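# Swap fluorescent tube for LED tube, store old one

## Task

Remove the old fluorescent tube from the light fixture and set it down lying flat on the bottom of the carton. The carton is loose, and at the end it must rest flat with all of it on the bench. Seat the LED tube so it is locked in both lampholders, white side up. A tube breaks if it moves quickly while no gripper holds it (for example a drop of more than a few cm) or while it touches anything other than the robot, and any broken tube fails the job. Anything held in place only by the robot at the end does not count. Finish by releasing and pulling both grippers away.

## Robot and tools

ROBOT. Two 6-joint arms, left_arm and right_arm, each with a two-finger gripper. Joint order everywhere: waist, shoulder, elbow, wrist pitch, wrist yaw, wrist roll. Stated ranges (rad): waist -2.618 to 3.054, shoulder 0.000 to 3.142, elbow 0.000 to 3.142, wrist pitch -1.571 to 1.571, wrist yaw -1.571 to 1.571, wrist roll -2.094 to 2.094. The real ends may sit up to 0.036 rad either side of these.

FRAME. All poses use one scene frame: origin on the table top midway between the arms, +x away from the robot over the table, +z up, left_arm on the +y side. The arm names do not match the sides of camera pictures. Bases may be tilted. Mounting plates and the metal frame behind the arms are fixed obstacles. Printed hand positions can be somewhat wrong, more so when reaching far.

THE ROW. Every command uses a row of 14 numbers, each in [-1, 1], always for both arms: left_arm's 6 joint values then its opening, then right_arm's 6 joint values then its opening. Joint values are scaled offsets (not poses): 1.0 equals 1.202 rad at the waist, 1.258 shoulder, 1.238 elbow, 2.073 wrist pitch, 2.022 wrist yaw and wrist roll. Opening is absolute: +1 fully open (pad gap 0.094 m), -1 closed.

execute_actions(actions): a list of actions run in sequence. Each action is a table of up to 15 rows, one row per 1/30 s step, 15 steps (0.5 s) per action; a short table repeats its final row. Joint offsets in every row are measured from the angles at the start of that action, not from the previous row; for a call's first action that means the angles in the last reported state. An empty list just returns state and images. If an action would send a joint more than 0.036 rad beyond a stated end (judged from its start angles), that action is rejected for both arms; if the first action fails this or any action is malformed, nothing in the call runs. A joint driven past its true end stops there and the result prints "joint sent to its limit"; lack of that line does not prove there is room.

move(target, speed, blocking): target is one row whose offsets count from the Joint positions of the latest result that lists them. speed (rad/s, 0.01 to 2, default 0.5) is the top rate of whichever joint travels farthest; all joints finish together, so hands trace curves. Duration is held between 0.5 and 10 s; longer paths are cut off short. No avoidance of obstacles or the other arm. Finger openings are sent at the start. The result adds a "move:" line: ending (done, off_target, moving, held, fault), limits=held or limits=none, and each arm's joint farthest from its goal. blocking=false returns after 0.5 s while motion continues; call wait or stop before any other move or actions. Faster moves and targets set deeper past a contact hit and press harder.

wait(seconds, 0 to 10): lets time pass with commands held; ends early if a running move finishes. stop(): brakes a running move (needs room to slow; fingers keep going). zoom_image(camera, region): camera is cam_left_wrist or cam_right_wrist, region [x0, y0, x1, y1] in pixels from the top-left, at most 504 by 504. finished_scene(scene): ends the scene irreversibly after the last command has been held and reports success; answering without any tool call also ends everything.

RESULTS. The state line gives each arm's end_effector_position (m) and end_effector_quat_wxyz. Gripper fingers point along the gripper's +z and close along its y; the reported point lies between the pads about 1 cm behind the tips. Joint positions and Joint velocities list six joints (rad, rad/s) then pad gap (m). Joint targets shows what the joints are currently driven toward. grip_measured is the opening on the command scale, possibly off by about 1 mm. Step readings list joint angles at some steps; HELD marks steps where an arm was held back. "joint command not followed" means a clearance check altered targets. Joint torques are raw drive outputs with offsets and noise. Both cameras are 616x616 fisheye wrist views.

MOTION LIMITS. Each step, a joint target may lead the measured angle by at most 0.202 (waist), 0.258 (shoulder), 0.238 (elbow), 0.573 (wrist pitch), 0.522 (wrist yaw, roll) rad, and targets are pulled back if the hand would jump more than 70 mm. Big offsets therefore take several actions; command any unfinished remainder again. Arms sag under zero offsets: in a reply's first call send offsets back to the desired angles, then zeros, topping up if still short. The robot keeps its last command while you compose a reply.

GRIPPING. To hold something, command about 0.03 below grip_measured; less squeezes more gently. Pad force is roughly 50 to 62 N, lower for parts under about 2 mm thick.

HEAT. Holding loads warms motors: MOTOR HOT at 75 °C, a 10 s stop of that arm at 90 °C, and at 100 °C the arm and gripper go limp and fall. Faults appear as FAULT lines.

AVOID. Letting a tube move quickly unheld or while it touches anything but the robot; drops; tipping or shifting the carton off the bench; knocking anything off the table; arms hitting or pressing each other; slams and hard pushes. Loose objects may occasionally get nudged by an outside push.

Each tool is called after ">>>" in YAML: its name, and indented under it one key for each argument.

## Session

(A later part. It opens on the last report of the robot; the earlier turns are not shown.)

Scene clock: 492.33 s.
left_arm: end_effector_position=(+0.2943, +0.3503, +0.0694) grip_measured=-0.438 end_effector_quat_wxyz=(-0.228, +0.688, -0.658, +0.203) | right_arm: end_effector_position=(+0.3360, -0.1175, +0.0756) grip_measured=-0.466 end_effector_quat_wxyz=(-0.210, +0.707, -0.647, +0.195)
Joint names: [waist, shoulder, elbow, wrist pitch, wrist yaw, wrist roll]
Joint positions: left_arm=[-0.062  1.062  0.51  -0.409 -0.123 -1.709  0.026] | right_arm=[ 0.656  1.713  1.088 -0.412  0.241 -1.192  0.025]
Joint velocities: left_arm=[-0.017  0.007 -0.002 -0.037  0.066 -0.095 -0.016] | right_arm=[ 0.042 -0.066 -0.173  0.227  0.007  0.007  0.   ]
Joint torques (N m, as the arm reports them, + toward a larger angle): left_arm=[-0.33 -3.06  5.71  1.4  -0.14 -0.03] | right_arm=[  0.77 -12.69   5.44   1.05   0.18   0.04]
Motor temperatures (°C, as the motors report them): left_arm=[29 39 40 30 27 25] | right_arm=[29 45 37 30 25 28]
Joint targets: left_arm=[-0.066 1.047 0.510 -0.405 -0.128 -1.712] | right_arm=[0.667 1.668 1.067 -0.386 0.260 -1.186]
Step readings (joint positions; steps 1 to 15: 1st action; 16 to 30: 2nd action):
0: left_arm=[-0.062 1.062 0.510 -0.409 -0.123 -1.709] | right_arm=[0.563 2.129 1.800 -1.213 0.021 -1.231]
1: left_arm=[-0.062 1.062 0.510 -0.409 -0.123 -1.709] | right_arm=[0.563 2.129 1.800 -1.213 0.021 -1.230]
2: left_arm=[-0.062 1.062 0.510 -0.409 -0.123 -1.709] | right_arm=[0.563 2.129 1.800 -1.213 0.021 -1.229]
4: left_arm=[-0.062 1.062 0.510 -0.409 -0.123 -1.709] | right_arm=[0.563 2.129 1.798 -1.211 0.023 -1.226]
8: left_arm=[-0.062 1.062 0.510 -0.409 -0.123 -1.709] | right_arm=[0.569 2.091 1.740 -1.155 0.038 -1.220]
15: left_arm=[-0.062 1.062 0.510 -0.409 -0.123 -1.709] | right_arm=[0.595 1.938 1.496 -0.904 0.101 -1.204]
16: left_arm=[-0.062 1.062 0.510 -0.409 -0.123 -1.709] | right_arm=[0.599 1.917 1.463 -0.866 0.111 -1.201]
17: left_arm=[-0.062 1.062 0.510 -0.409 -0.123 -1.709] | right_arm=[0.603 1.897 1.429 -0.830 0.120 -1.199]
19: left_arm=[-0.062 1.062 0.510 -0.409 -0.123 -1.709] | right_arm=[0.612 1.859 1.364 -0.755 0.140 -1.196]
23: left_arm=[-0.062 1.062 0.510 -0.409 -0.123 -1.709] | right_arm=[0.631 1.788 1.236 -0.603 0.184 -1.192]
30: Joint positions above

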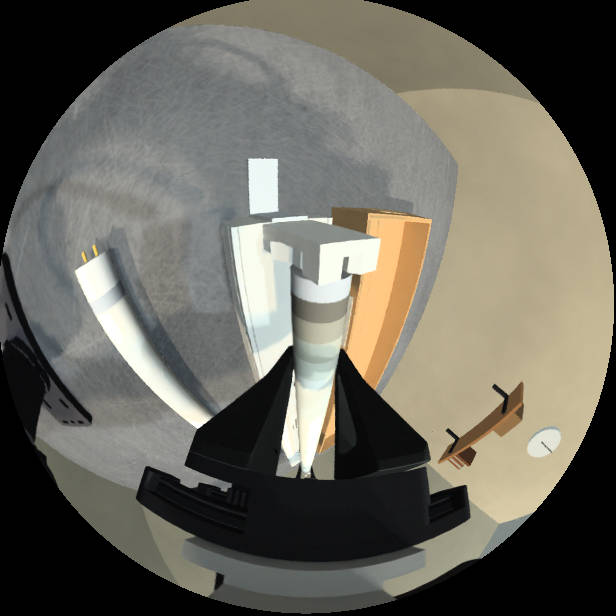

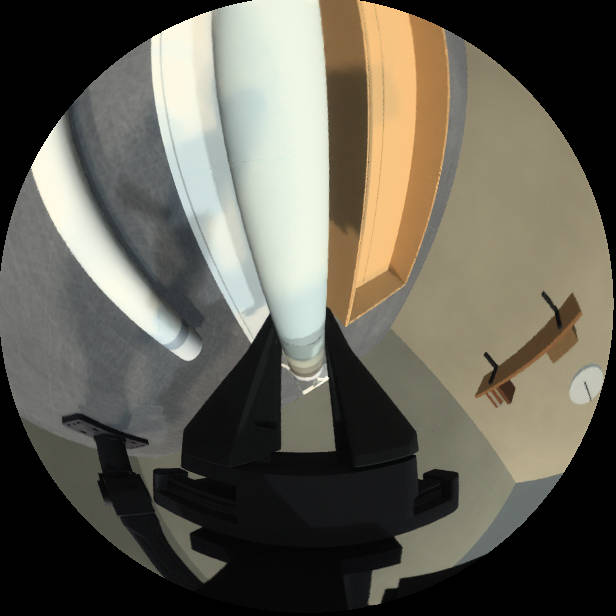

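>>> execute_actions:
  actions: []

>>> zoom_image:
  camera: "cam_left_wrist"
  region: [280, 220, 390, 330]

>>> zoom_image:
  camera: "cam_right_wrist"
  region: [265, 330, 345, 410]

Scene clock: 494.43 s.
left_arm: end_effector_position=(+0.2943, +0.3503, +0.0694) grip_measured=-0.446 end_effector_quat_wxyz=(-0.228, +0.689, -0.658, +0.203) | right_arm: end_effector_position=(+0.3362, -0.1175, +0.0756) grip_measured=-0.466 end_effector_quat_wxyz=(-0.213, +0.705, -0.646, +0.198)
Joint names: [waist, shoulder, elbow, wrist pitch, wrist yaw, wrist roll]
Joint positions: left_arm=[-0.062  1.062  0.51  -0.409 -0.123 -1.709  0.026] | right_arm=[ 0.658  1.709  1.078 -0.399  0.248 -1.192  0.025]
Joint velocities: left_arm=[-0.002 -0.007 -0.002  0.007 -0.007  0.022  0.   ] | right_arm=[-0.007  0.017  0.012  0.007  0.051  0.007  0.001]
Joint torques (N m, as the arm reports them, + toward a larger angle): left_arm=[-0.33 -3.08  5.7   1.39 -0.14 -0.03] | right_arm=[  0.91 -12.59   5.45   1.3    0.26   0.11]
Motor temperatures (°C, as the motors report them): left_arm=[29 39 40 30 27 25] | right_arm=[29 45 37 30 25 28]
Joint targets: left_arm=[-0.066 1.047 0.510 -0.405 -0.128 -1.712] | right_arm=[0.666 1.668 1.067 -0.386 0.260 -1.186]

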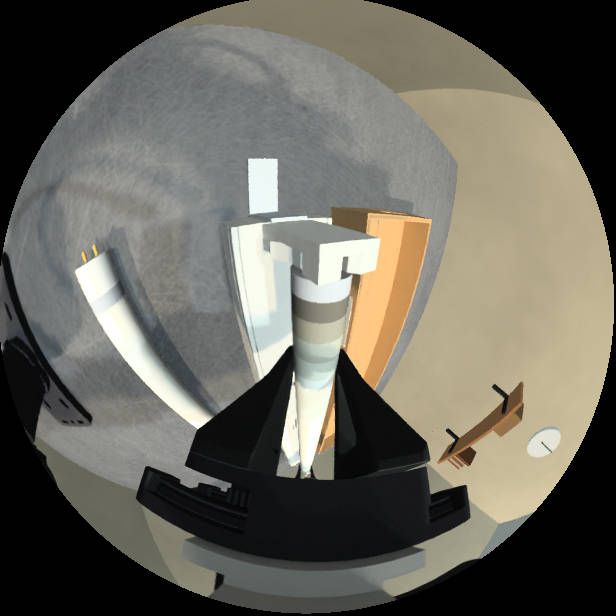

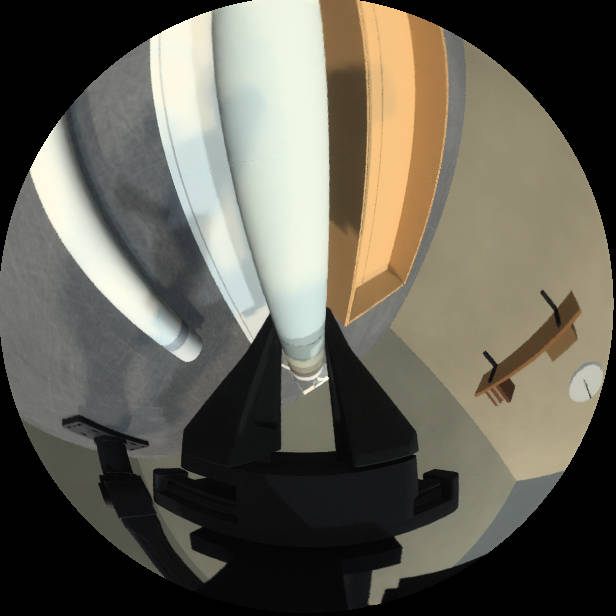

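Region (280, 220, 390, 330) of cam_left_wrist's 616x616 image, scaled by 4.582, with more detail than that image has.

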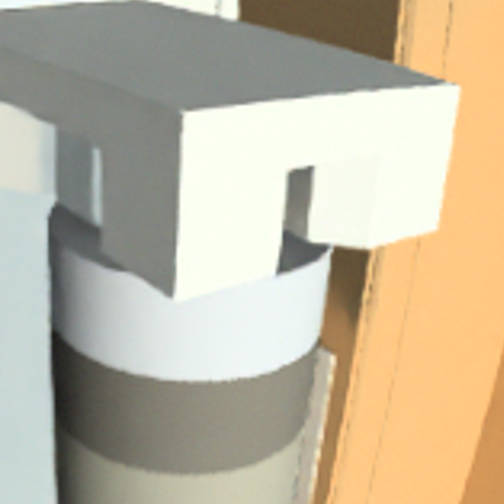

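Region (265, 330, 345, 410) of cam_right_wrist's 616x616 image, scaled by 6.300, with more detail than that image has.

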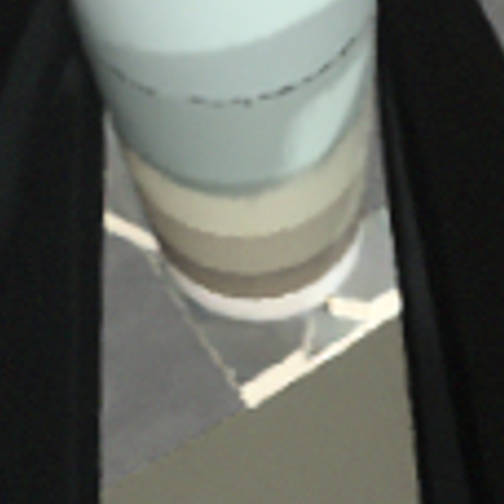

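>>> execute_actions:
  actions:
    - [[-0.0033,-0.0143,0.0065,0.001,-0.0025,-0.0015,-0.47,0.005,-0.0302,0.0,0.0039,0.004,0.002,-0.5],[-0.0033,-0.0167,0.0121,0.0,-0.0025,-0.0015,-0.49,0.0033,-0.0302,0.0081,0.002,0.003,0.0015,-0.5],[-0.0033,-0.0191,0.017,-0.001,-0.0025,-0.0015,-0.505,0.0033,-0.0302,0.0145,0.0,0.003,0.0015,-0.5],[-0.0033,-0.0215,0.021,-0.002,-0.0025,-0.0015,-0.512,0.0033,-0.0302,0.021,-0.002,0.003,0.0015,-0.5],[-0.0033,-0.0231,0.0242,-0.0041,-0.0025,-0.0015,-0.512,0.0033,-0.0318,0.0258,-0.0039,0.003,0.0015,-0.5],[-0.0033,-0.0246,0.0267,-0.0066,-0.0025,-0.0015,-0.512,0.0033,-0.0326,0.0291,-0.0058,0.003,0.0015,-0.5],[-0.0033,-0.0253,0.028,-0.0102,-0.0025,-0.0015,-0.512,0.0033,-0.0332,0.0301,-0.0088,0.003,0.0015,-0.5],[-0.0033,-0.0267,0.0307,-0.0139,-0.0025,-0.0015,-0.512,0.0033,-0.0344,0.0322,-0.0117,0.003,0.0015,-0.5],[-0.0033,-0.0287,0.0348,-0.0176,-0.0025,-0.0015,-0.512,0.0033,-0.0361,0.0353,-0.0146,0.003,0.0015,-0.5],[-0.0033,-0.0307,0.0389,-0.0213,-0.0025,-0.0015,-0.512,0.0033,-0.0379,0.0384,-0.0176,0.003,0.0015,-0.5],[-0.0033,-0.0328,0.043,-0.0249,-0.0025,-0.0015,-0.512,0.0033,-0.0397,0.0415,-0.0205,0.003,0.0015,-0.5],[-0.0033,-0.0348,0.0471,-0.0274,-0.0025,-0.0015,-0.512,0.0033,-0.0415,0.0446,-0.0225,0.003,0.0015,-0.5],[-0.0033,-0.0368,0.0512,-0.0274,-0.0025,-0.0015,-0.512,0.0033,-0.0432,0.0477,-0.0225,0.003,0.0015,-0.5],[-0.0033,-0.0382,0.0539,-0.0274,-0.0025,-0.0015,-0.512,0.0033,-0.0444,0.0498,-0.0225,0.003,0.0015,-0.5]]

Scene clock: 528.93 s.
left_arm: end_effector_position=(+0.2944, +0.3503, +0.0785) grip_measured=-0.480 end_effector_quat_wxyz=(-0.230, +0.689, -0.655, +0.206) | right_arm: end_effector_position=(+0.3367, -0.1172, +0.0823) grip_measured=-0.466 end_effector_quat_wxyz=(-0.212, +0.705, -0.647, +0.198)
Joint names: [waist, shoulder, elbow, wrist pitch, wrist yaw, wrist roll]
Joint positions: left_arm=[-0.062  1.043  0.536 -0.448 -0.123 -1.714  0.024] | right_arm=[ 0.658  1.702  1.099 -0.427  0.248 -1.191  0.025]
Joint velocities: left_arm=[ 0.007 -0.056  0.081 -0.11   0.037 -0.022 -0.001] | right_arm=[-0.027 -0.125  0.071 -0.139  0.022  0.022 -0.   ]
Joint torques (N m, as the arm reports them, + toward a larger angle): left_arm=[-0.28 -3.89  8.49  1.32 -0.13  0.01] | right_arm=[  0.53 -12.59   8.78   1.13   0.21   0.02]
Motor temperatures (°C, as the motors report them): left_arm=[29 38 41 30 27 25] | right_arm=[29 45 36 31 25 28]
Joint targets: left_arm=[-0.066 1.014 0.577 -0.466 -0.128 -1.712] | right_arm=[0.662 1.654 1.140 -0.446 0.254 -1.189]
Step readings (joint positions):
0: left_arm=[-0.062 1.062 0.510 -0.409 -0.123 -1.709] | right_arm=[0.658 1.709 1.078 -0.399 0.248 -1.192]
1: left_arm=[-0.062 1.062 0.510 -0.409 -0.123 -1.710] | right_arm=[0.658 1.709 1.078 -0.399 0.248 -1.192]
2: left_arm=[-0.062 1.062 0.510 -0.409 -0.123 -1.711] | right_arm=[0.658 1.709 1.078 -0.399 0.248 -1.192]
4: left_arm=[-0.062 1.062 0.510 -0.409 -0.123 -1.712] | right_arm=[0.658 1.709 1.078 -0.399 0.248 -1.192]
8: left_arm=[-0.062 1.062 0.510 -0.411 -0.123 -1.713] | right_arm=[0.658 1.709 1.078 -0.399 0.248 -1.192]
15: Joint positions above

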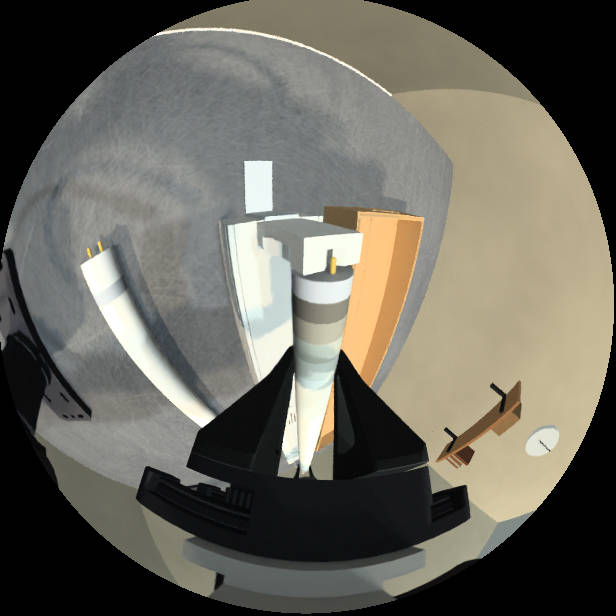

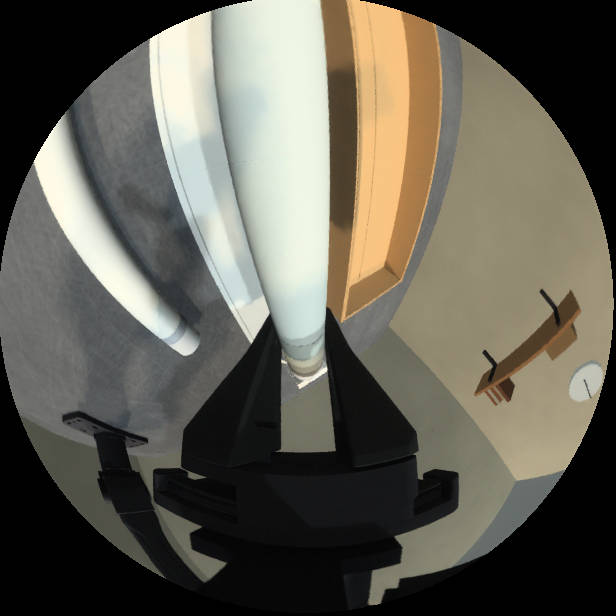

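>>> execute_actions:
  actions: []

Scene clock: 530.03 s.
left_arm: end_effector_position=(+0.2945, +0.3503, +0.0804) grip_measured=-0.480 end_effector_quat_wxyz=(-0.230, +0.689, -0.655, +0.207) | right_arm: end_effector_position=(+0.3365, -0.1175, +0.0864) grip_measured=-0.466 end_effector_quat_wxyz=(-0.214, +0.705, -0.647, +0.199)
Joint names: [waist, shoulder, elbow, wrist pitch, wrist yaw, wrist roll]
Joint positions: left_arm=[-0.062  1.039  0.541 -0.455 -0.123 -1.714  0.024] | right_arm=[ 0.658  1.693  1.104 -0.437  0.248 -1.191  0.025]
Joint velocities: left_arm=[ 0.002 -0.007  0.007 -0.051  0.022  0.066 -0.   ] | right_arm=[-0.002  0.002  0.007 -0.037  0.007 -0.081 -0.001]
Joint torques (N m, as the arm reports them, + toward a larger angle): left_arm=[-0.32 -3.86  8.49  1.22 -0.15  0.  ] | right_arm=[  0.44 -12.42   8.77   1.09   0.21   0.08]
Motor temperatures (°C, as the motors report them): left_arm=[29 38 41 30 27 25] | right_arm=[29 45 36 31 25 28]
Joint targets: left_arm=[-0.066 1.014 0.577 -0.466 -0.128 -1.712] | right_arm=[0.662 1.653 1.140 -0.445 0.253 -1.189]

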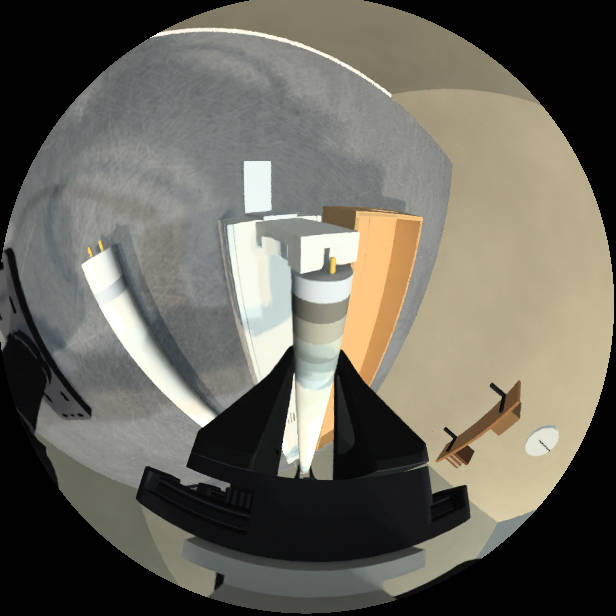

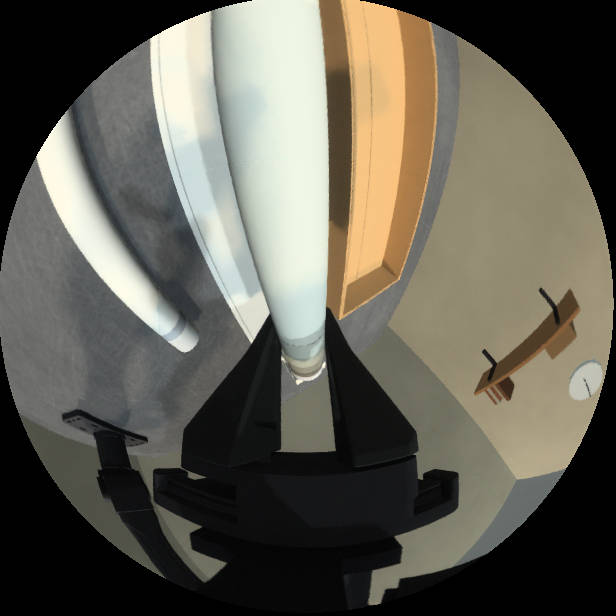

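>>> execute_actions:
  actions:
    - [[-0.0033,-0.0199,0.0291,-0.0062,-0.0025,0.0,-0.512,0.0033,-0.0318,0.0291,-0.0051,0.003,0.001,-0.5],[-0.0033,-0.0199,0.0291,-0.0091,-0.0025,0.0,-0.512,0.0033,-0.0318,0.0291,-0.0075,0.003,0.001,-0.5],[-0.0033,-0.0204,0.0309,-0.0128,-0.0025,0.0,-0.512,0.0033,-0.0324,0.0305,-0.0108,0.003,0.001,-0.5],[-0.0033,-0.0215,0.0345,-0.0171,-0.0025,0.0,-0.512,0.0033,-0.0335,0.0334,-0.0144,0.003,0.001,-0.5],[-0.0033,-0.0229,0.0394,-0.0213,-0.0025,0.0,-0.512,0.0033,-0.0351,0.0373,-0.0181,0.003,0.001,-0.5],[-0.0033,-0.0245,0.0448,-0.0255,-0.0025,0.0,-0.512,0.0033,-0.0369,0.0417,-0.0218,0.003,0.001,-0.5],[-0.0033,-0.0262,0.0503,-0.0298,-0.0025,0.0,-0.512,0.0033,-0.0386,0.046,-0.0254,0.003,0.001,-0.5],[-0.0033,-0.0278,0.0557,-0.034,-0.0025,0.0,-0.512,0.0033,-0.0404,0.0504,-0.0291,0.003,0.001,-0.5],[-0.0033,-0.0294,0.0612,-0.0383,-0.0025,0.0,-0.512,0.0033,-0.0421,0.0547,-0.0328,0.003,0.001,-0.5],[-0.0033,-0.031,0.0666,-0.0425,-0.0025,0.0,-0.512,0.0033,-0.0439,0.0591,-0.0364,0.003,0.001,-0.5],[-0.0033,-0.0326,0.0721,-0.0463,-0.0025,0.0,-0.512,0.0033,-0.0456,0.0634,-0.0397,0.003,0.001,-0.5],[-0.0033,-0.0342,0.0775,-0.0496,-0.0025,0.0,-0.512,0.0033,-0.0474,0.0678,-0.0425,0.003,0.001,-0.5],[-0.0033,-0.0357,0.0824,-0.0519,-0.0025,0.0,-0.512,0.0033,-0.0489,0.0717,-0.0446,0.003,0.001,-0.5],[-0.0033,-0.0369,0.0866,-0.0519,-0.0025,0.0,-0.512,0.0033,-0.0503,0.075,-0.0446,0.003,0.001,-0.5],[-0.0033,-0.0378,0.0897,-0.0519,-0.0025,0.0,-0.512,0.0033,-0.0513,0.0775,-0.0446,0.003,0.001,-0.5]]

Scene clock: 560.70 s.
left_arm: end_effector_position=(+0.2953, +0.3502, +0.0991) grip_measured=-0.480 end_effector_quat_wxyz=(-0.231, +0.689, -0.655, +0.207) | right_arm: end_effector_position=(+0.3370, -0.1174, +0.1044) grip_measured=-0.466 end_effector_quat_wxyz=(-0.214, +0.704, -0.647, +0.199)
Joint names: [waist, shoulder, elbow, wrist pitch, wrist yaw, wrist roll]
Joint positions: left_arm=[-0.062  1.021  0.608 -0.538 -0.123 -1.714  0.024] | right_arm=[ 0.658  1.673  1.155 -0.508  0.249 -1.191  0.025]
Joint velocities: left_arm=[-0.007 -0.076  0.159 -0.154 -0.007 -0.022 -0.001] | right_arm=[-0.002 -0.076  0.134 -0.125 -0.007  0.007 -0.001]
Joint torques (N m, as the arm reports them, + toward a larger angle): left_arm=[-0.32 -3.78  8.44  1.3  -0.1   0.  ] | right_arm=[  0.38 -12.17   8.92   1.14   0.16  -0.02]
Motor temperatures (°C, as the motors report them): left_arm=[29 38 45 30 27 25] | right_arm=[29 45 38 31 25 28]
Joint targets: left_arm=[-0.066 0.992 0.652 -0.562 -0.128 -1.713] | right_arm=[0.662 1.629 1.200 -0.529 0.254 -1.189]
Step readings (joint positions):
0: left_arm=[-0.062 1.039 0.541 -0.455 -0.123 -1.714] | right_arm=[0.658 1.693 1.104 -0.437 0.248 -1.191]
1: left_arm=[-0.062 1.039 0.541 -0.455 -0.123 -1.714] | right_arm=[0.658 1.693 1.104 -0.437 0.248 -1.191]
2: left_arm=[-0.062 1.039 0.541 -0.456 -0.123 -1.714] | right_arm=[0.658 1.693 1.104 -0.438 0.248 -1.191]
4: left_arm=[-0.062 1.039 0.541 -0.458 -0.123 -1.714] | right_arm=[0.658 1.693 1.104 -0.439 0.248 -1.191]
8: left_arm=[-0.062 1.039 0.562 -0.483 -0.123 -1.714] | right_arm=[0.658 1.693 1.120 -0.460 0.248 -1.191]
15: Joint positions above

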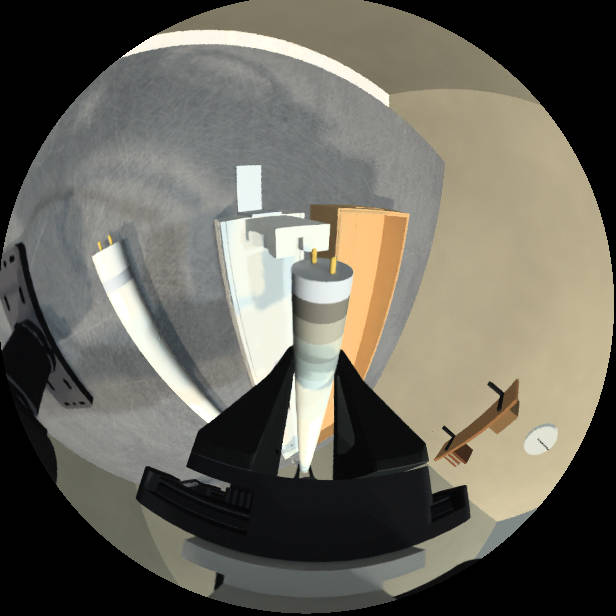

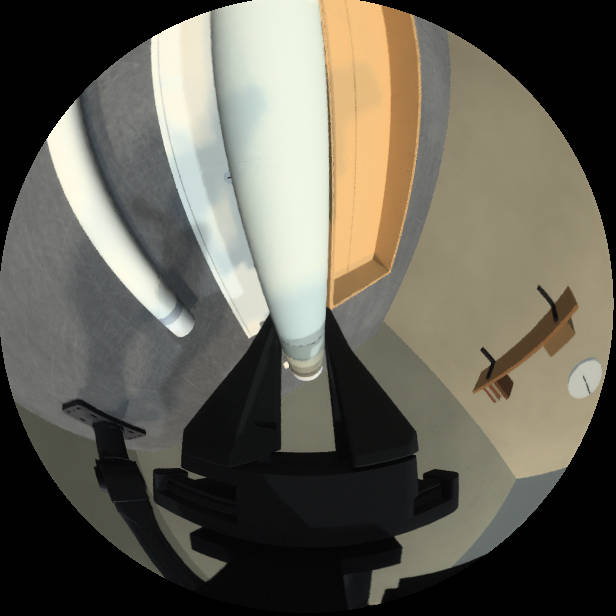

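>>> execute_actions:
  actions: []

>>> execute_actions:
  actions:
    - [[0.0053,-0.0012,0.0323,0.004,0.0055,0.0054,-0.512,-0.0056,-0.0084,0.0338,-0.0114,-0.0061,-0.006,-0.5],[0.0118,0.0171,0.0389,0.0092,0.0099,0.0093,-0.512,-0.0125,0.0081,0.0435,-0.0165,-0.0103,-0.0097,-0.5],[0.0153,0.037,0.0492,0.0111,0.0121,0.0114,-0.512,-0.0168,0.0247,0.0585,-0.0229,-0.0135,-0.0124,-0.5],[0.0197,0.0603,0.0629,0.013,0.0144,0.0136,-0.512,-0.0223,0.0417,0.0786,-0.0301,-0.0169,-0.0153,-0.5],[0.0248,0.0852,0.0797,0.0144,0.0165,0.0157,-0.512,-0.0288,0.0597,0.1032,-0.0375,-0.0202,-0.0181,-0.5],[0.0301,0.1129,0.0989,0.0155,0.0185,0.0177,-0.512,-0.0359,0.0792,0.1311,-0.0451,-0.0234,-0.0208,-0.5],[0.0349,0.1401,0.1183,0.0161,0.0204,0.0195,-0.512,-0.0426,0.0998,0.1595,-0.0528,-0.0265,-0.0234,-0.5],[0.0394,0.1668,0.1378,0.0163,0.0222,0.0213,-0.512,-0.0491,0.1197,0.1882,-0.0607,-0.0295,-0.0259,-0.5],[0.0438,0.1934,0.1576,0.0163,0.0238,0.0229,-0.512,-0.0554,0.1409,0.2176,-0.0688,-0.0324,-0.0283,-0.5],[0.0479,0.2197,0.1776,0.014,0.0254,0.0244,-0.512,-0.0615,0.1616,0.2475,-0.077,-0.0352,-0.0307,-0.5],[0.0517,0.2456,0.1979,0.0116,0.0268,0.0258,-0.512,-0.0673,0.1826,0.2778,-0.0854,-0.0379,-0.0329,-0.5],[0.0552,0.2712,0.2183,0.0087,0.0281,0.0271,-0.512,-0.073,0.2046,0.3086,-0.094,-0.0405,-0.0351,-0.5],[0.0583,0.2957,0.239,0.0059,0.0295,0.0284,-0.512,-0.0783,0.2261,0.3399,-0.1028,-0.0431,-0.0372,-0.5],[0.0614,0.3211,0.2598,0.0048,0.0308,0.0297,-0.512,-0.0836,0.2482,0.3721,-0.1118,-0.0455,-0.0393,-0.5],[0.0645,0.3464,0.2806,0.0036,0.0319,0.0308,-0.512,-0.0888,0.2717,0.4053,-0.1209,-0.0479,-0.0413,-0.5]]
    - [[0.0158,0.0771,0.0876,-0.0083,0.011,0.0104,-0.512,-0.021,0.0657,0.1218,-0.0479,-0.016,-0.0141,-0.5],[0.0184,0.102,0.1088,-0.0097,0.0119,0.0113,-0.512,-0.0258,0.0891,0.1562,-0.0565,-0.018,-0.0158,-0.5],[0.0207,0.1256,0.1292,-0.0118,0.0129,0.0122,-0.512,-0.0302,0.1118,0.1897,-0.0658,-0.0199,-0.0174,-0.5],[0.0227,0.1479,0.1489,-0.014,0.0137,0.013,-0.512,-0.0342,0.1346,0.2221,-0.0748,-0.0217,-0.0189,-0.5],[0.0248,0.1693,0.1687,-0.0162,0.0144,0.0137,-0.512,-0.038,0.1566,0.2561,-0.0832,-0.0232,-0.0202,-0.5],[0.0267,0.189,0.1872,-0.0183,0.015,0.0143,-0.512,-0.0414,0.1781,0.2884,-0.0912,-0.0246,-0.0214,-0.5],[0.0283,0.2069,0.2044,-0.0203,0.0155,0.0148,-0.512,-0.0445,0.1972,0.3185,-0.099,-0.0258,-0.0224,-0.5],[0.0297,0.2231,0.2201,-0.0221,0.016,0.0153,-0.512,-0.0473,0.2158,0.347,-0.106,-0.0269,-0.0232,-0.5],[0.0309,0.2377,0.2344,-0.0238,0.0164,0.0156,-0.512,-0.0496,0.2324,0.3743,-0.1123,-0.0277,-0.024,-0.5],[0.0319,0.2505,0.2472,-0.0252,0.0167,0.0159,-0.512,-0.0517,0.2481,0.3989,-0.1175,-0.0284,-0.0246,-0.5],[0.0327,0.2617,0.2585,-0.0262,0.0169,0.0161,-0.512,-0.0534,0.2611,0.4208,-0.1215,-0.029,-0.0251,-0.5],[0.0333,0.2707,0.2677,-0.027,0.017,0.0163,-0.512,-0.0548,0.2724,0.4387,-0.1243,-0.0294,-0.0254,-0.5],[0.0338,0.2769,0.2747,-0.0274,0.0171,0.0164,-0.512,-0.0558,0.2804,0.4525,-0.1259,-0.0296,-0.0256,-0.5],[0.0341,0.2808,0.2796,-0.0274,0.0171,0.0164,-0.512,-0.0566,0.2864,0.4622,-0.1259,-0.0296,-0.0256,-0.5],[0.0343,0.2835,0.2824,-0.0274,0.0171,0.0164,-0.512,-0.057,0.289,0.4676,-0.1259,-0.0296,-0.0256,-0.5]]

Scene clock: 667.40 s.
left_arm: end_effector_position=(+0.2951, +0.3496, +0.1022) grip_measured=-0.480 end_effector_quat_wxyz=(-0.230, +0.689, -0.655, +0.208) | right_arm: end_effector_position=(+0.3366, -0.1183, +0.1085) grip_measured=-0.466 end_effector_quat_wxyz=(-0.214, +0.704, -0.647, +0.201)
Joint names: [waist, shoulder, elbow, wrist pitch, wrist yaw, wrist roll]
Joint positions: left_arm=[-0.062  1.017  0.618 -0.551 -0.12  -1.714  0.024] | right_arm=[ 0.658  1.666  1.164 -0.523  0.253 -1.191  0.025]
Joint velocities: left_arm=[-0.002  0.007  0.007  0.007 -0.081  0.007  0.001] | right_arm=[-0.012 -0.017 -0.007  0.007 -0.066  0.051 -0.   ]
Joint torques (N m, as the arm reports them, + toward a larger angle): left_arm=[-0.33 -3.74  8.45  1.22 -0.17  0.  ] | right_arm=[  0.37 -12.12   8.76   1.14   0.14  -0.02]
Motor temperatures (°C, as the motors report them): left_arm=[29 37 48 31 27 25] | right_arm=[29 45 39 32 25 28]
Joint targets: left_arm=[-0.066 0.992 0.652 -0.563 -0.128 -1.713] | right_arm=[0.662 1.629 1.200 -0.529 0.255 -1.189]

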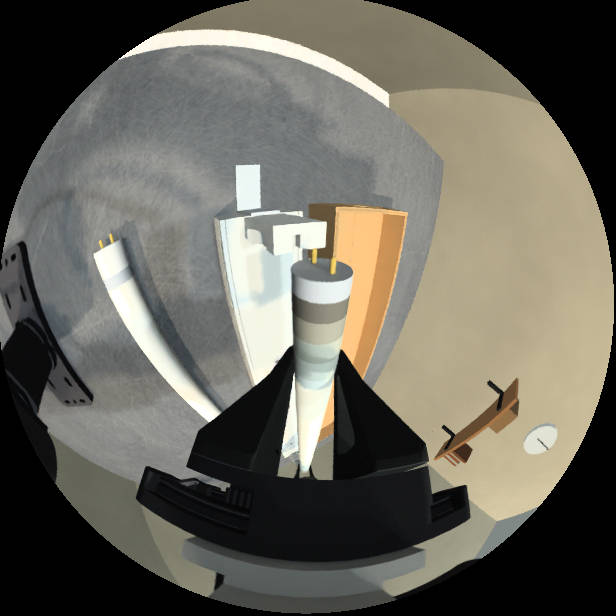

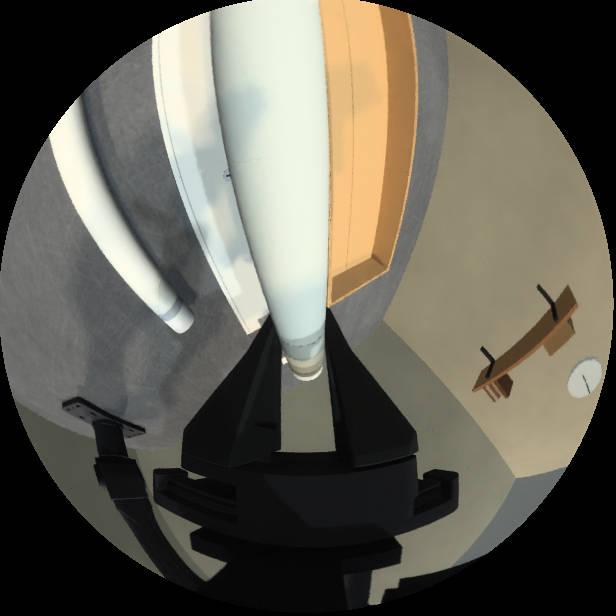

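Scene clock: 668.40 s.
left_arm: end_effector_position=(+0.4342, +0.3601, +0.0805) grip_measured=-0.480 end_effector_quat_wxyz=(-0.170, +0.707, -0.670, +0.150) | right_arm: end_effector_position=(+0.4754, -0.1077, +0.0866) grip_measured=-0.466 end_effector_quat_wxyz=(-0.149, +0.719, -0.662, +0.152)
Joint names: [waist, shoulder, elbow, wrist pitch, wrist yaw, wrist roll]
Joint positions: left_arm=[ 0.035  1.738  1.194 -0.573 -0.056 -1.647  0.024] | right_arm=[ 0.511  2.321  2.086 -0.932  0.145 -1.296  0.025]
Joint velocities: left_arm=[ 0.022  0.164  0.188 -0.095  0.022  0.007  0.   ] | right_arm=[-0.027  0.222  0.344 -0.11  -0.022  0.007 -0.   ]
Joint torques (N m, as the arm reports them, + toward a larger angle): left_arm=[ 0.72 -7.44  8.14  0.91  0.09  0.07] | right_arm=[ -0.43 -16.07   8.96   0.85  -0.02  -0.05]
Motor temperatures (°C, as the motors report them): left_arm=[29 37 48 31 27 25] | right_arm=[29 45 39 32 25 28]
Joint targets: left_arm=[0.042 1.749 1.240 -0.595 -0.042 -1.639] | right_arm=[0.503 2.324 2.145 -0.966 0.128 -1.303]
Step readings (joint positions; steps 1 to 15: 1st action; 16 to 30: 2nd action):
0: left_arm=[-0.062 1.017 0.618 -0.551 -0.120 -1.714] | right_arm=[0.658 1.666 1.164 -0.523 0.253 -1.191]
1: left_arm=[-0.062 1.017 0.618 -0.551 -0.119 -1.714] | right_arm=[0.658 1.666 1.164 -0.525 0.252 -1.191]
2: left_arm=[-0.062 1.017 0.618 -0.551 -0.116 -1.713] | right_arm=[0.658 1.666 1.167 -0.531 0.251 -1.192]
4: left_arm=[-0.056 1.037 0.631 -0.554 -0.109 -1.710] | right_arm=[0.653 1.680 1.190 -0.552 0.244 -1.195]
8: left_arm=[-0.033 1.158 0.713 -0.546 -0.096 -1.697] | right_arm=[0.625 1.765 1.305 -0.602 0.226 -1.213]
15: left_arm=[0.001 1.392 0.890 -0.538 -0.077 -1.672] | right_arm=[0.571 1.960 1.566 -0.705 0.188 -1.251]
16: left_arm=[0.005 1.425 0.917 -0.541 -0.074 -1.669] | right_arm=[0.565 1.989 1.608 -0.725 0.184 -1.256]
17: left_arm=[0.009 1.457 0.945 -0.543 -0.073 -1.667] | right_arm=[0.559 2.020 1.653 -0.745 0.180 -1.261]
19: left_arm=[0.016 1.522 1.000 -0.546 -0.069 -1.662] | right_arm=[0.548 2.081 1.740 -0.781 0.173 -1.270]
23: left_arm=[0.026 1.631 1.095 -0.555 -0.062 -1.654] | right_arm=[0.528 2.193 1.901 -0.851 0.159 -1.283]
30: Joint positions above

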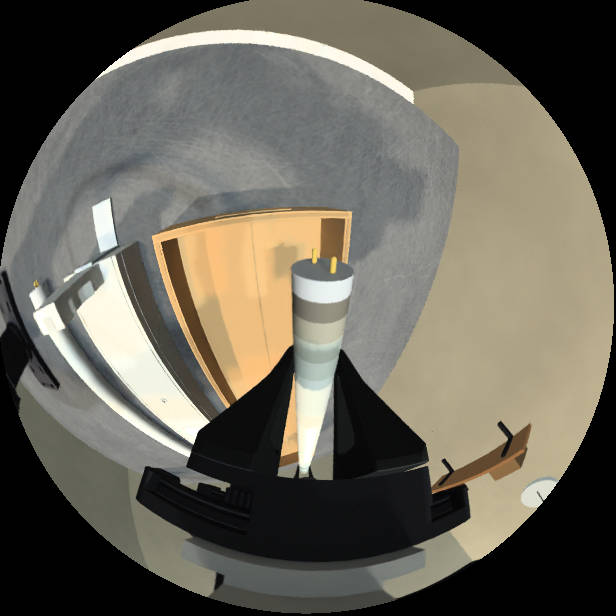

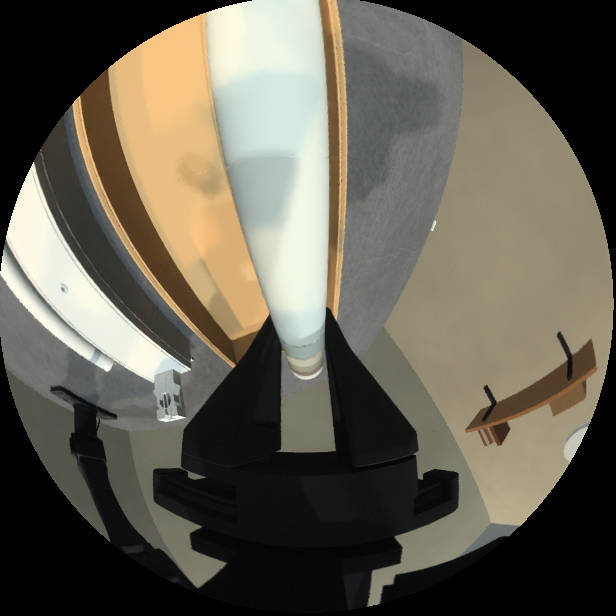

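>>> execute_actions:
  actions: []

>>> zoom_image:
  camera: "cam_left_wrist"
  region: [140, 170, 390, 420]

>>> zoom_image:
  camera: "cam_right_wrist"
  region: [150, 200, 400, 450]

Scene clock: 670.43 s.
left_arm: end_effector_position=(+0.4329, +0.3598, +0.0791) grip_measured=-0.480 end_effector_quat_wxyz=(-0.165, +0.708, -0.671, +0.146) | right_arm: end_effector_position=(+0.4734, -0.1084, +0.0859) grip_measured=-0.466 end_effector_quat_wxyz=(-0.142, +0.721, -0.662, +0.146)
Joint names: [waist, shoulder, elbow, wrist pitch, wrist yaw, wrist roll]
Joint positions: left_arm=[ 0.036  1.745  1.203 -0.589 -0.052 -1.646  0.024] | right_arm=[ 0.509  2.33   2.107 -0.96   0.14  -1.297  0.025]
Joint velocities: left_arm=[-0.007  0.002  0.012 -0.007 -0.022 -0.051 -0.001] | right_arm=[ 0.002 -0.012 -0.012  0.007 -0.051 -0.066  0.   ]
Joint torques (N m, as the arm reports them, + toward a larger angle): left_arm=[ 0.72 -7.18  8.31  0.99  0.05  0.07] | right_arm=[ -0.57 -15.65   8.94   0.85  -0.02  -0.07]
Motor temperatures (°C, as the motors report them): left_arm=[29 37 48 31 27 25] | right_arm=[29 45 39 32 25 28]
Joint targets: left_arm=[0.042 1.748 1.240 -0.595 -0.042 -1.639] | right_arm=[0.503 2.324 2.145 -0.966 0.128 -1.303]

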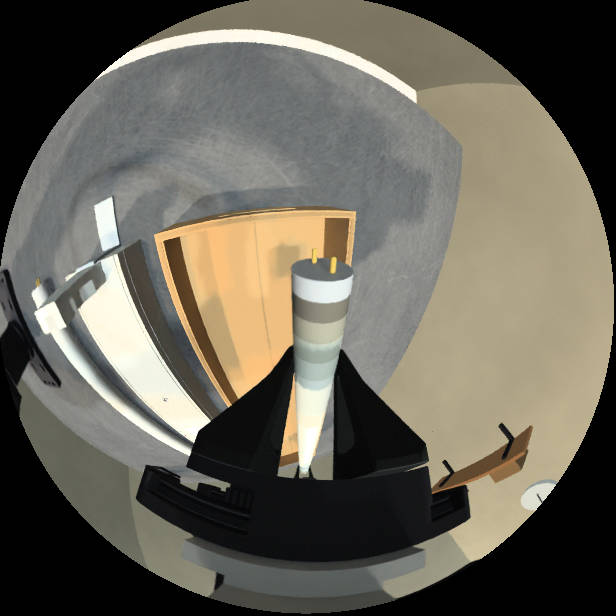

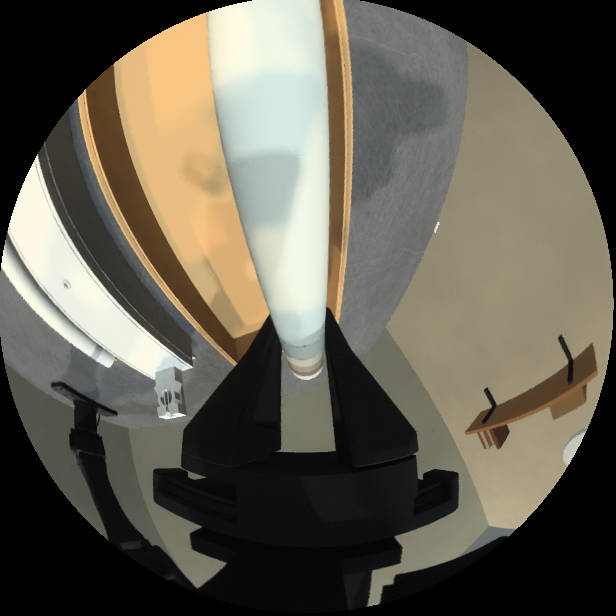

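Region (140, 170, 390, 420) of cam_left_wrist's 616x616 image, scaled by 2.016, with more detail than that image has.

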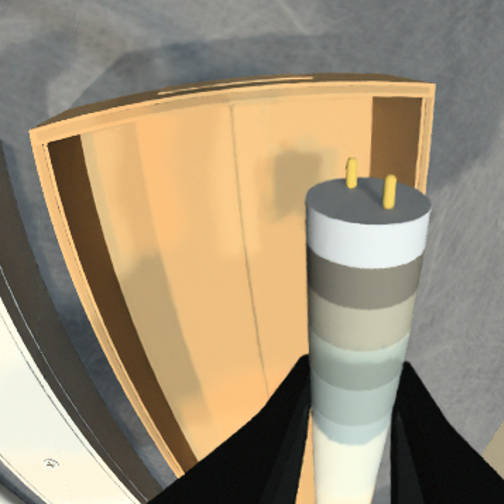

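Region (150, 200, 400, 450) of cam_right_wrist's 616x616 image, scaled by 2.016, with more detail than that image has.

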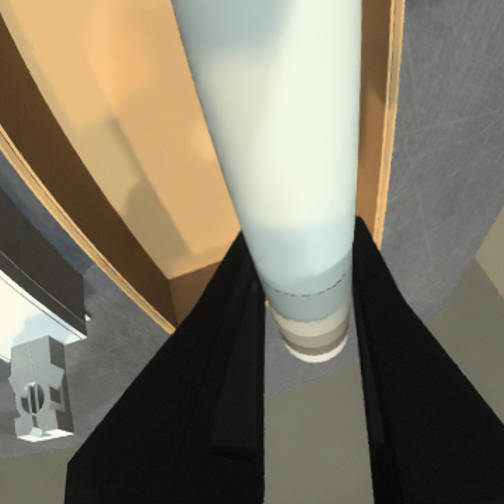

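>>> zoom_image:
  camera: "cam_right_wrist"
  region: [60, 60, 380, 260]

Region (60, 60, 380, 260) of cam_right_wrist's 616x616 image, scaled by 1.575, with more detail than that image has; it fills the top 315 rows of this view, and the rest is white.

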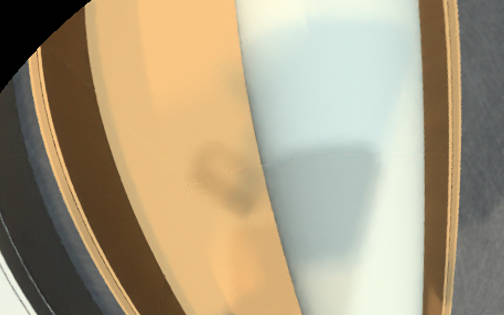

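>>> execute_actions:
  actions: []

Scene clock: 703.03 s.
left_arm: end_effector_position=(+0.4329, +0.3598, +0.0791) grip_measured=-0.480 end_effector_quat_wxyz=(-0.165, +0.708, -0.671, +0.146) | right_arm: end_effector_position=(+0.4734, -0.1084, +0.0859) grip_measured=-0.466 end_effector_quat_wxyz=(-0.142, +0.721, -0.662, +0.146)
Joint names: [waist, shoulder, elbow, wrist pitch, wrist yaw, wrist roll]
Joint positions: left_arm=[ 0.036  1.745  1.203 -0.589 -0.052 -1.646  0.024] | right_arm=[ 0.509  2.33   2.107 -0.96   0.14  -1.297  0.025]
Joint velocities: left_arm=[-0.002  0.012 -0.002 -0.022  0.007 -0.037 -0.   ] | right_arm=[ 0.012  0.017 -0.007  0.007 -0.007  0.022  0.001]
Joint torques (N m, as the arm reports them, + toward a larger angle): left_arm=[ 0.72 -7.19  8.3   0.99  0.05  0.07] | right_arm=[ -0.53 -15.72   8.99   0.86  -0.01  -0.06]
Motor temperatures (°C, as the motors report them): left_arm=[29 39 49 30 27 25] | right_arm=[29 49 40 31 25 28]
Joint targets: left_arm=[0.042 1.748 1.240 -0.594 -0.042 -1.639] | right_arm=[0.503 2.324 2.145 -0.966 0.128 -1.303]

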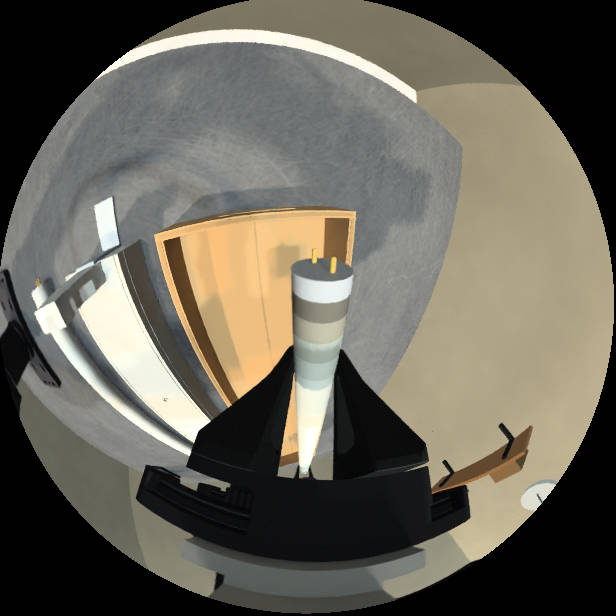

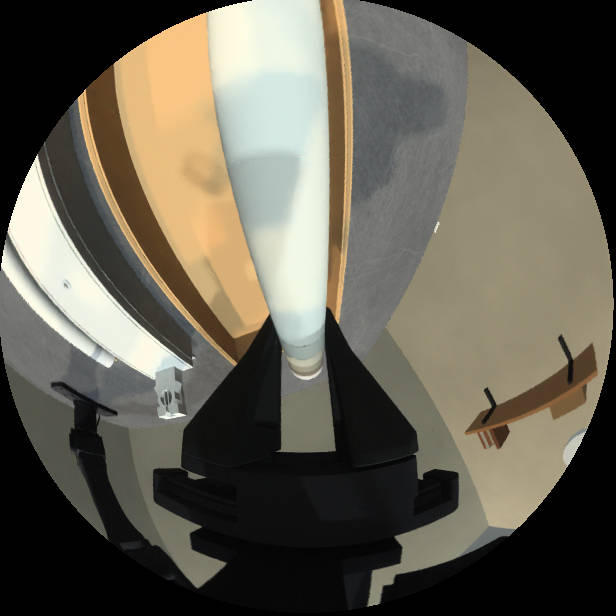

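>>> execute_actions:
  actions:
    - [[0.005,0.0035,0.0299,-0.0024,0.005,0.0035,-0.512,-0.005,-0.0040,0.0307,-0.003,-0.006,-0.003,-0.50],[0.005,0.0065,0.0299,-0.0024,0.005,0.0035,-0.512,-0.005,-0.0018,0.0307,-0.003,-0.006,-0.003,-0.50],[0.005,0.0111,0.0299,-0.0024,0.005,0.0035,-0.512,-0.005,0.0015,0.0307,-0.003,-0.006,-0.003,-0.50],[0.005,0.0170,0.0299,-0.0024,0.005,0.0035,-0.512,-0.005,0.0059,0.0307,-0.003,-0.006,-0.003,-0.50],[0.005,0.0241,0.0299,-0.0024,0.005,0.0035,-0.512,-0.005,0.0110,0.0307,-0.003,-0.006,-0.003,-0.50],[0.005,0.0318,0.0299,-0.0024,0.005,0.0035,-0.512,-0.005,0.0166,0.0307,-0.003,-0.006,-0.003,-0.50],[0.005,0.0400,0.0299,-0.0024,0.005,0.0035,-0.512,-0.005,0.0226,0.0307,-0.003,-0.006,-0.003,-0.50],[0.005,0.0483,0.0299,-0.0024,0.005,0.0035,-0.512,-0.005,0.0287,0.0307,-0.003,-0.006,-0.003,-0.50],[0.005,0.0565,0.0299,-0.0024,0.005,0.0035,-0.512,-0.005,0.0347,0.0307,-0.003,-0.006,-0.003,-0.50],[0.005,0.0642,0.0299,-0.0024,0.005,0.0035,-0.512,-0.005,0.0403,0.0307,-0.003,-0.006,-0.003,-0.50],[0.005,0.0713,0.0299,-0.0024,0.005,0.0035,-0.512,-0.005,0.0454,0.0307,-0.003,-0.006,-0.003,-0.50],[0.005,0.0772,0.0299,-0.0024,0.005,0.0035,-0.512,-0.005,0.0498,0.0307,-0.003,-0.006,-0.003,-0.50],[0.005,0.0818,0.0299,-0.0024,0.005,0.0035,-0.512,-0.005,0.0531,0.0307,-0.003,-0.006,-0.003,-0.50],[0.005,0.0848,0.0299,-0.0024,0.005,0.0035,-0.512,-0.005,0.0553,0.0307,-0.003,-0.006,-0.003,-0.50],[0.005,0.0859,0.0299,-0.0024,0.005,0.0035,-0.512,-0.005,0.0561,0.0307,-0.003,-0.006,-0.003,-0.50]]

>>> wait:
  seconds: 0.3

Scene clock: 722.23 s.
left_arm: end_effector_position=(+0.4278, +0.3589, +0.0401) grip_measured=-0.480 end_effector_quat_wxyz=(-0.131, +0.714, -0.679, +0.112) | right_arm: end_effector_position=(+0.4677, -0.1092, +0.0455) grip_measured=-0.466 end_effector_quat_wxyz=(-0.107, +0.728, -0.666, +0.125)
Joint names: [waist, shoulder, elbow, wrist pitch, wrist yaw, wrist roll]
Joint positions: left_arm=[ 0.036  1.845  1.203 -0.585 -0.046 -1.646  0.024] | right_arm=[ 0.509  2.406  2.107 -0.967  0.132 -1.294  0.025]
Joint velocities: left_arm=[ 0.012  0.183  0.002  0.022 -0.095 -0.007 -0.   ] | right_arm=[-0.002  0.212  0.002  0.051  0.007 -0.066  0.001]
Joint torques (N m, as the arm reports them, + toward a larger angle): left_arm=[ 0.65 -8.4   8.02  0.8  -0.01  0.07] | right_arm=[ -0.56 -17.05   8.79   0.78   0.09  -0.16]
Motor temperatures (°C, as the motors report them): left_arm=[29 39 49 30 27 25] | right_arm=[29 49 40 31 25 28]
Joint targets: left_arm=[0.042 1.853 1.240 -0.594 -0.042 -1.639] | right_arm=[0.503 2.401 2.145 -0.967 0.128 -1.303]
Step readings (joint positions):
0: left_arm=[0.036 1.745 1.203 -0.589 -0.052 -1.646] | right_arm=[0.509 2.330 2.107 -0.960 0.140 -1.297]
1: left_arm=[0.036 1.745 1.203 -0.589 -0.052 -1.646] | right_arm=[0.509 2.330 2.107 -0.960 0.140 -1.297]
2: left_arm=[0.036 1.745 1.203 -0.589 -0.052 -1.646] | right_arm=[0.509 2.330 2.107 -0.960 0.140 -1.297]
4: left_arm=[0.036 1.746 1.203 -0.589 -0.052 -1.646] | right_arm=[0.509 2.330 2.107 -0.960 0.140 -1.297]
8: left_arm=[0.036 1.773 1.203 -0.587 -0.050 -1.646] | right_arm=[0.509 2.342 2.107 -0.964 0.139 -1.297]
15: Joint positions above

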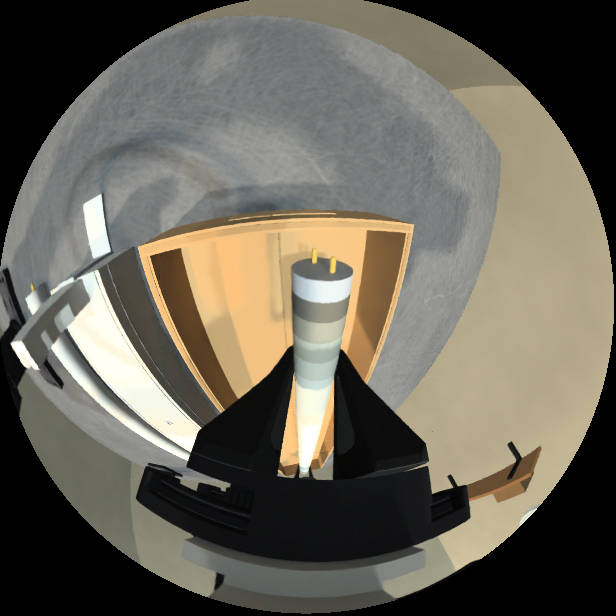

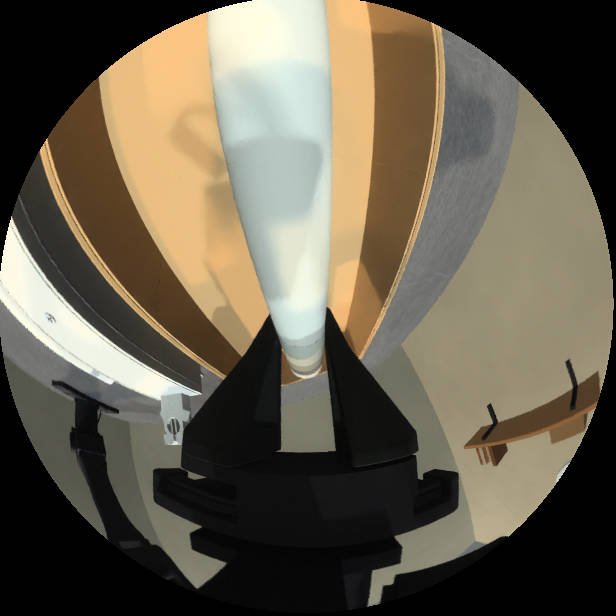

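Scene clock: 722.53 s.
left_arm: end_effector_position=(+0.4265, +0.3589, +0.0367) grip_measured=-0.480 end_effector_quat_wxyz=(-0.127, +0.714, -0.680, +0.108) | right_arm: end_effector_position=(+0.4668, -0.1090, +0.0401) grip_measured=-0.466 end_effector_quat_wxyz=(-0.104, +0.728, -0.667, +0.121)
Joint names: [waist, shoulder, elbow, wrist pitch, wrist yaw, wrist roll]
Joint positions: left_arm=[ 0.036  1.854  1.203 -0.588 -0.046 -1.646  0.024] | right_arm=[ 0.509  2.416  2.107 -0.967  0.129 -1.292  0.025]
Joint velocities: left_arm=[ 0.002  0.002  0.012  0.066 -0.022  0.037 -0.001] | right_arm=[-0.012  0.007 -0.017 -0.007 -0.007 -0.066  0.   ]
Joint torques (N m, as the arm reports them, + toward a larger angle): left_arm=[ 0.6  -8.17  8.07  0.78 -0.01  0.06] | right_arm=[ -0.33 -17.09   9.02   0.82   0.1   -0.1 ]
Motor temperatures (°C, as the motors report them): left_arm=[29 39 49 30 27 25] | right_arm=[29 49 40 31 25 28]
Joint targets: left_arm=[0.042 1.853 1.240 -0.594 -0.042 -1.639] | right_arm=[0.503 2.401 2.145 -0.967 0.128 -1.303]
wait: 0.30 s; at rest by 0.23 s

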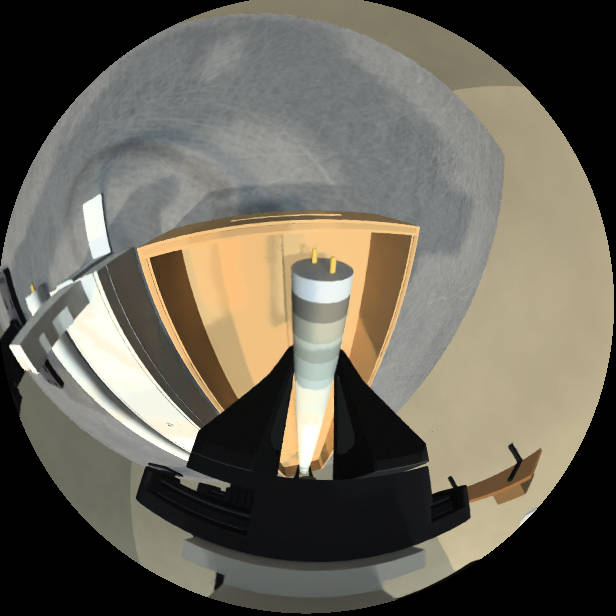

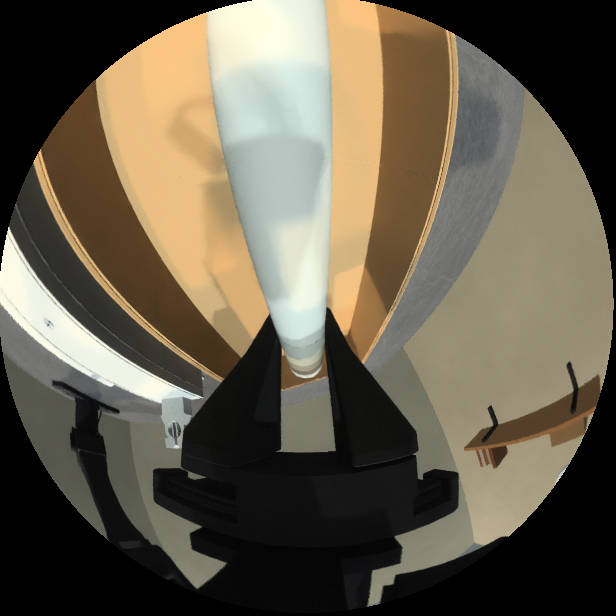

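>>> zoom_image:
  camera: "cam_right_wrist"
  region: [240, 300, 380, 420]

>>> zoom_image:
  camera: "cam_left_wrist"
  region: [220, 190, 440, 330]

Region (240, 300, 380, 420) of cam_right_wrist's 616x616 image, scaled by 3.600, with more detail than that image has; it fills the top 432 rows of this view, and the rest is white.

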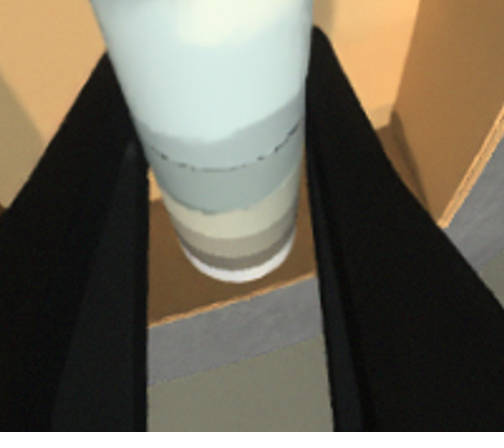

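Region (220, 190, 440, 330) of cam_left_wrist's 616x616 image, scaled by 2.291, with more detail than that image has; it fills the top 321 rows of this view, and the rest is white.

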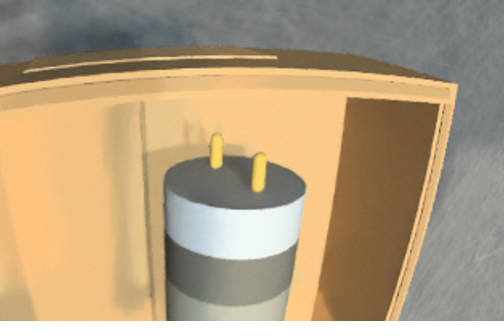

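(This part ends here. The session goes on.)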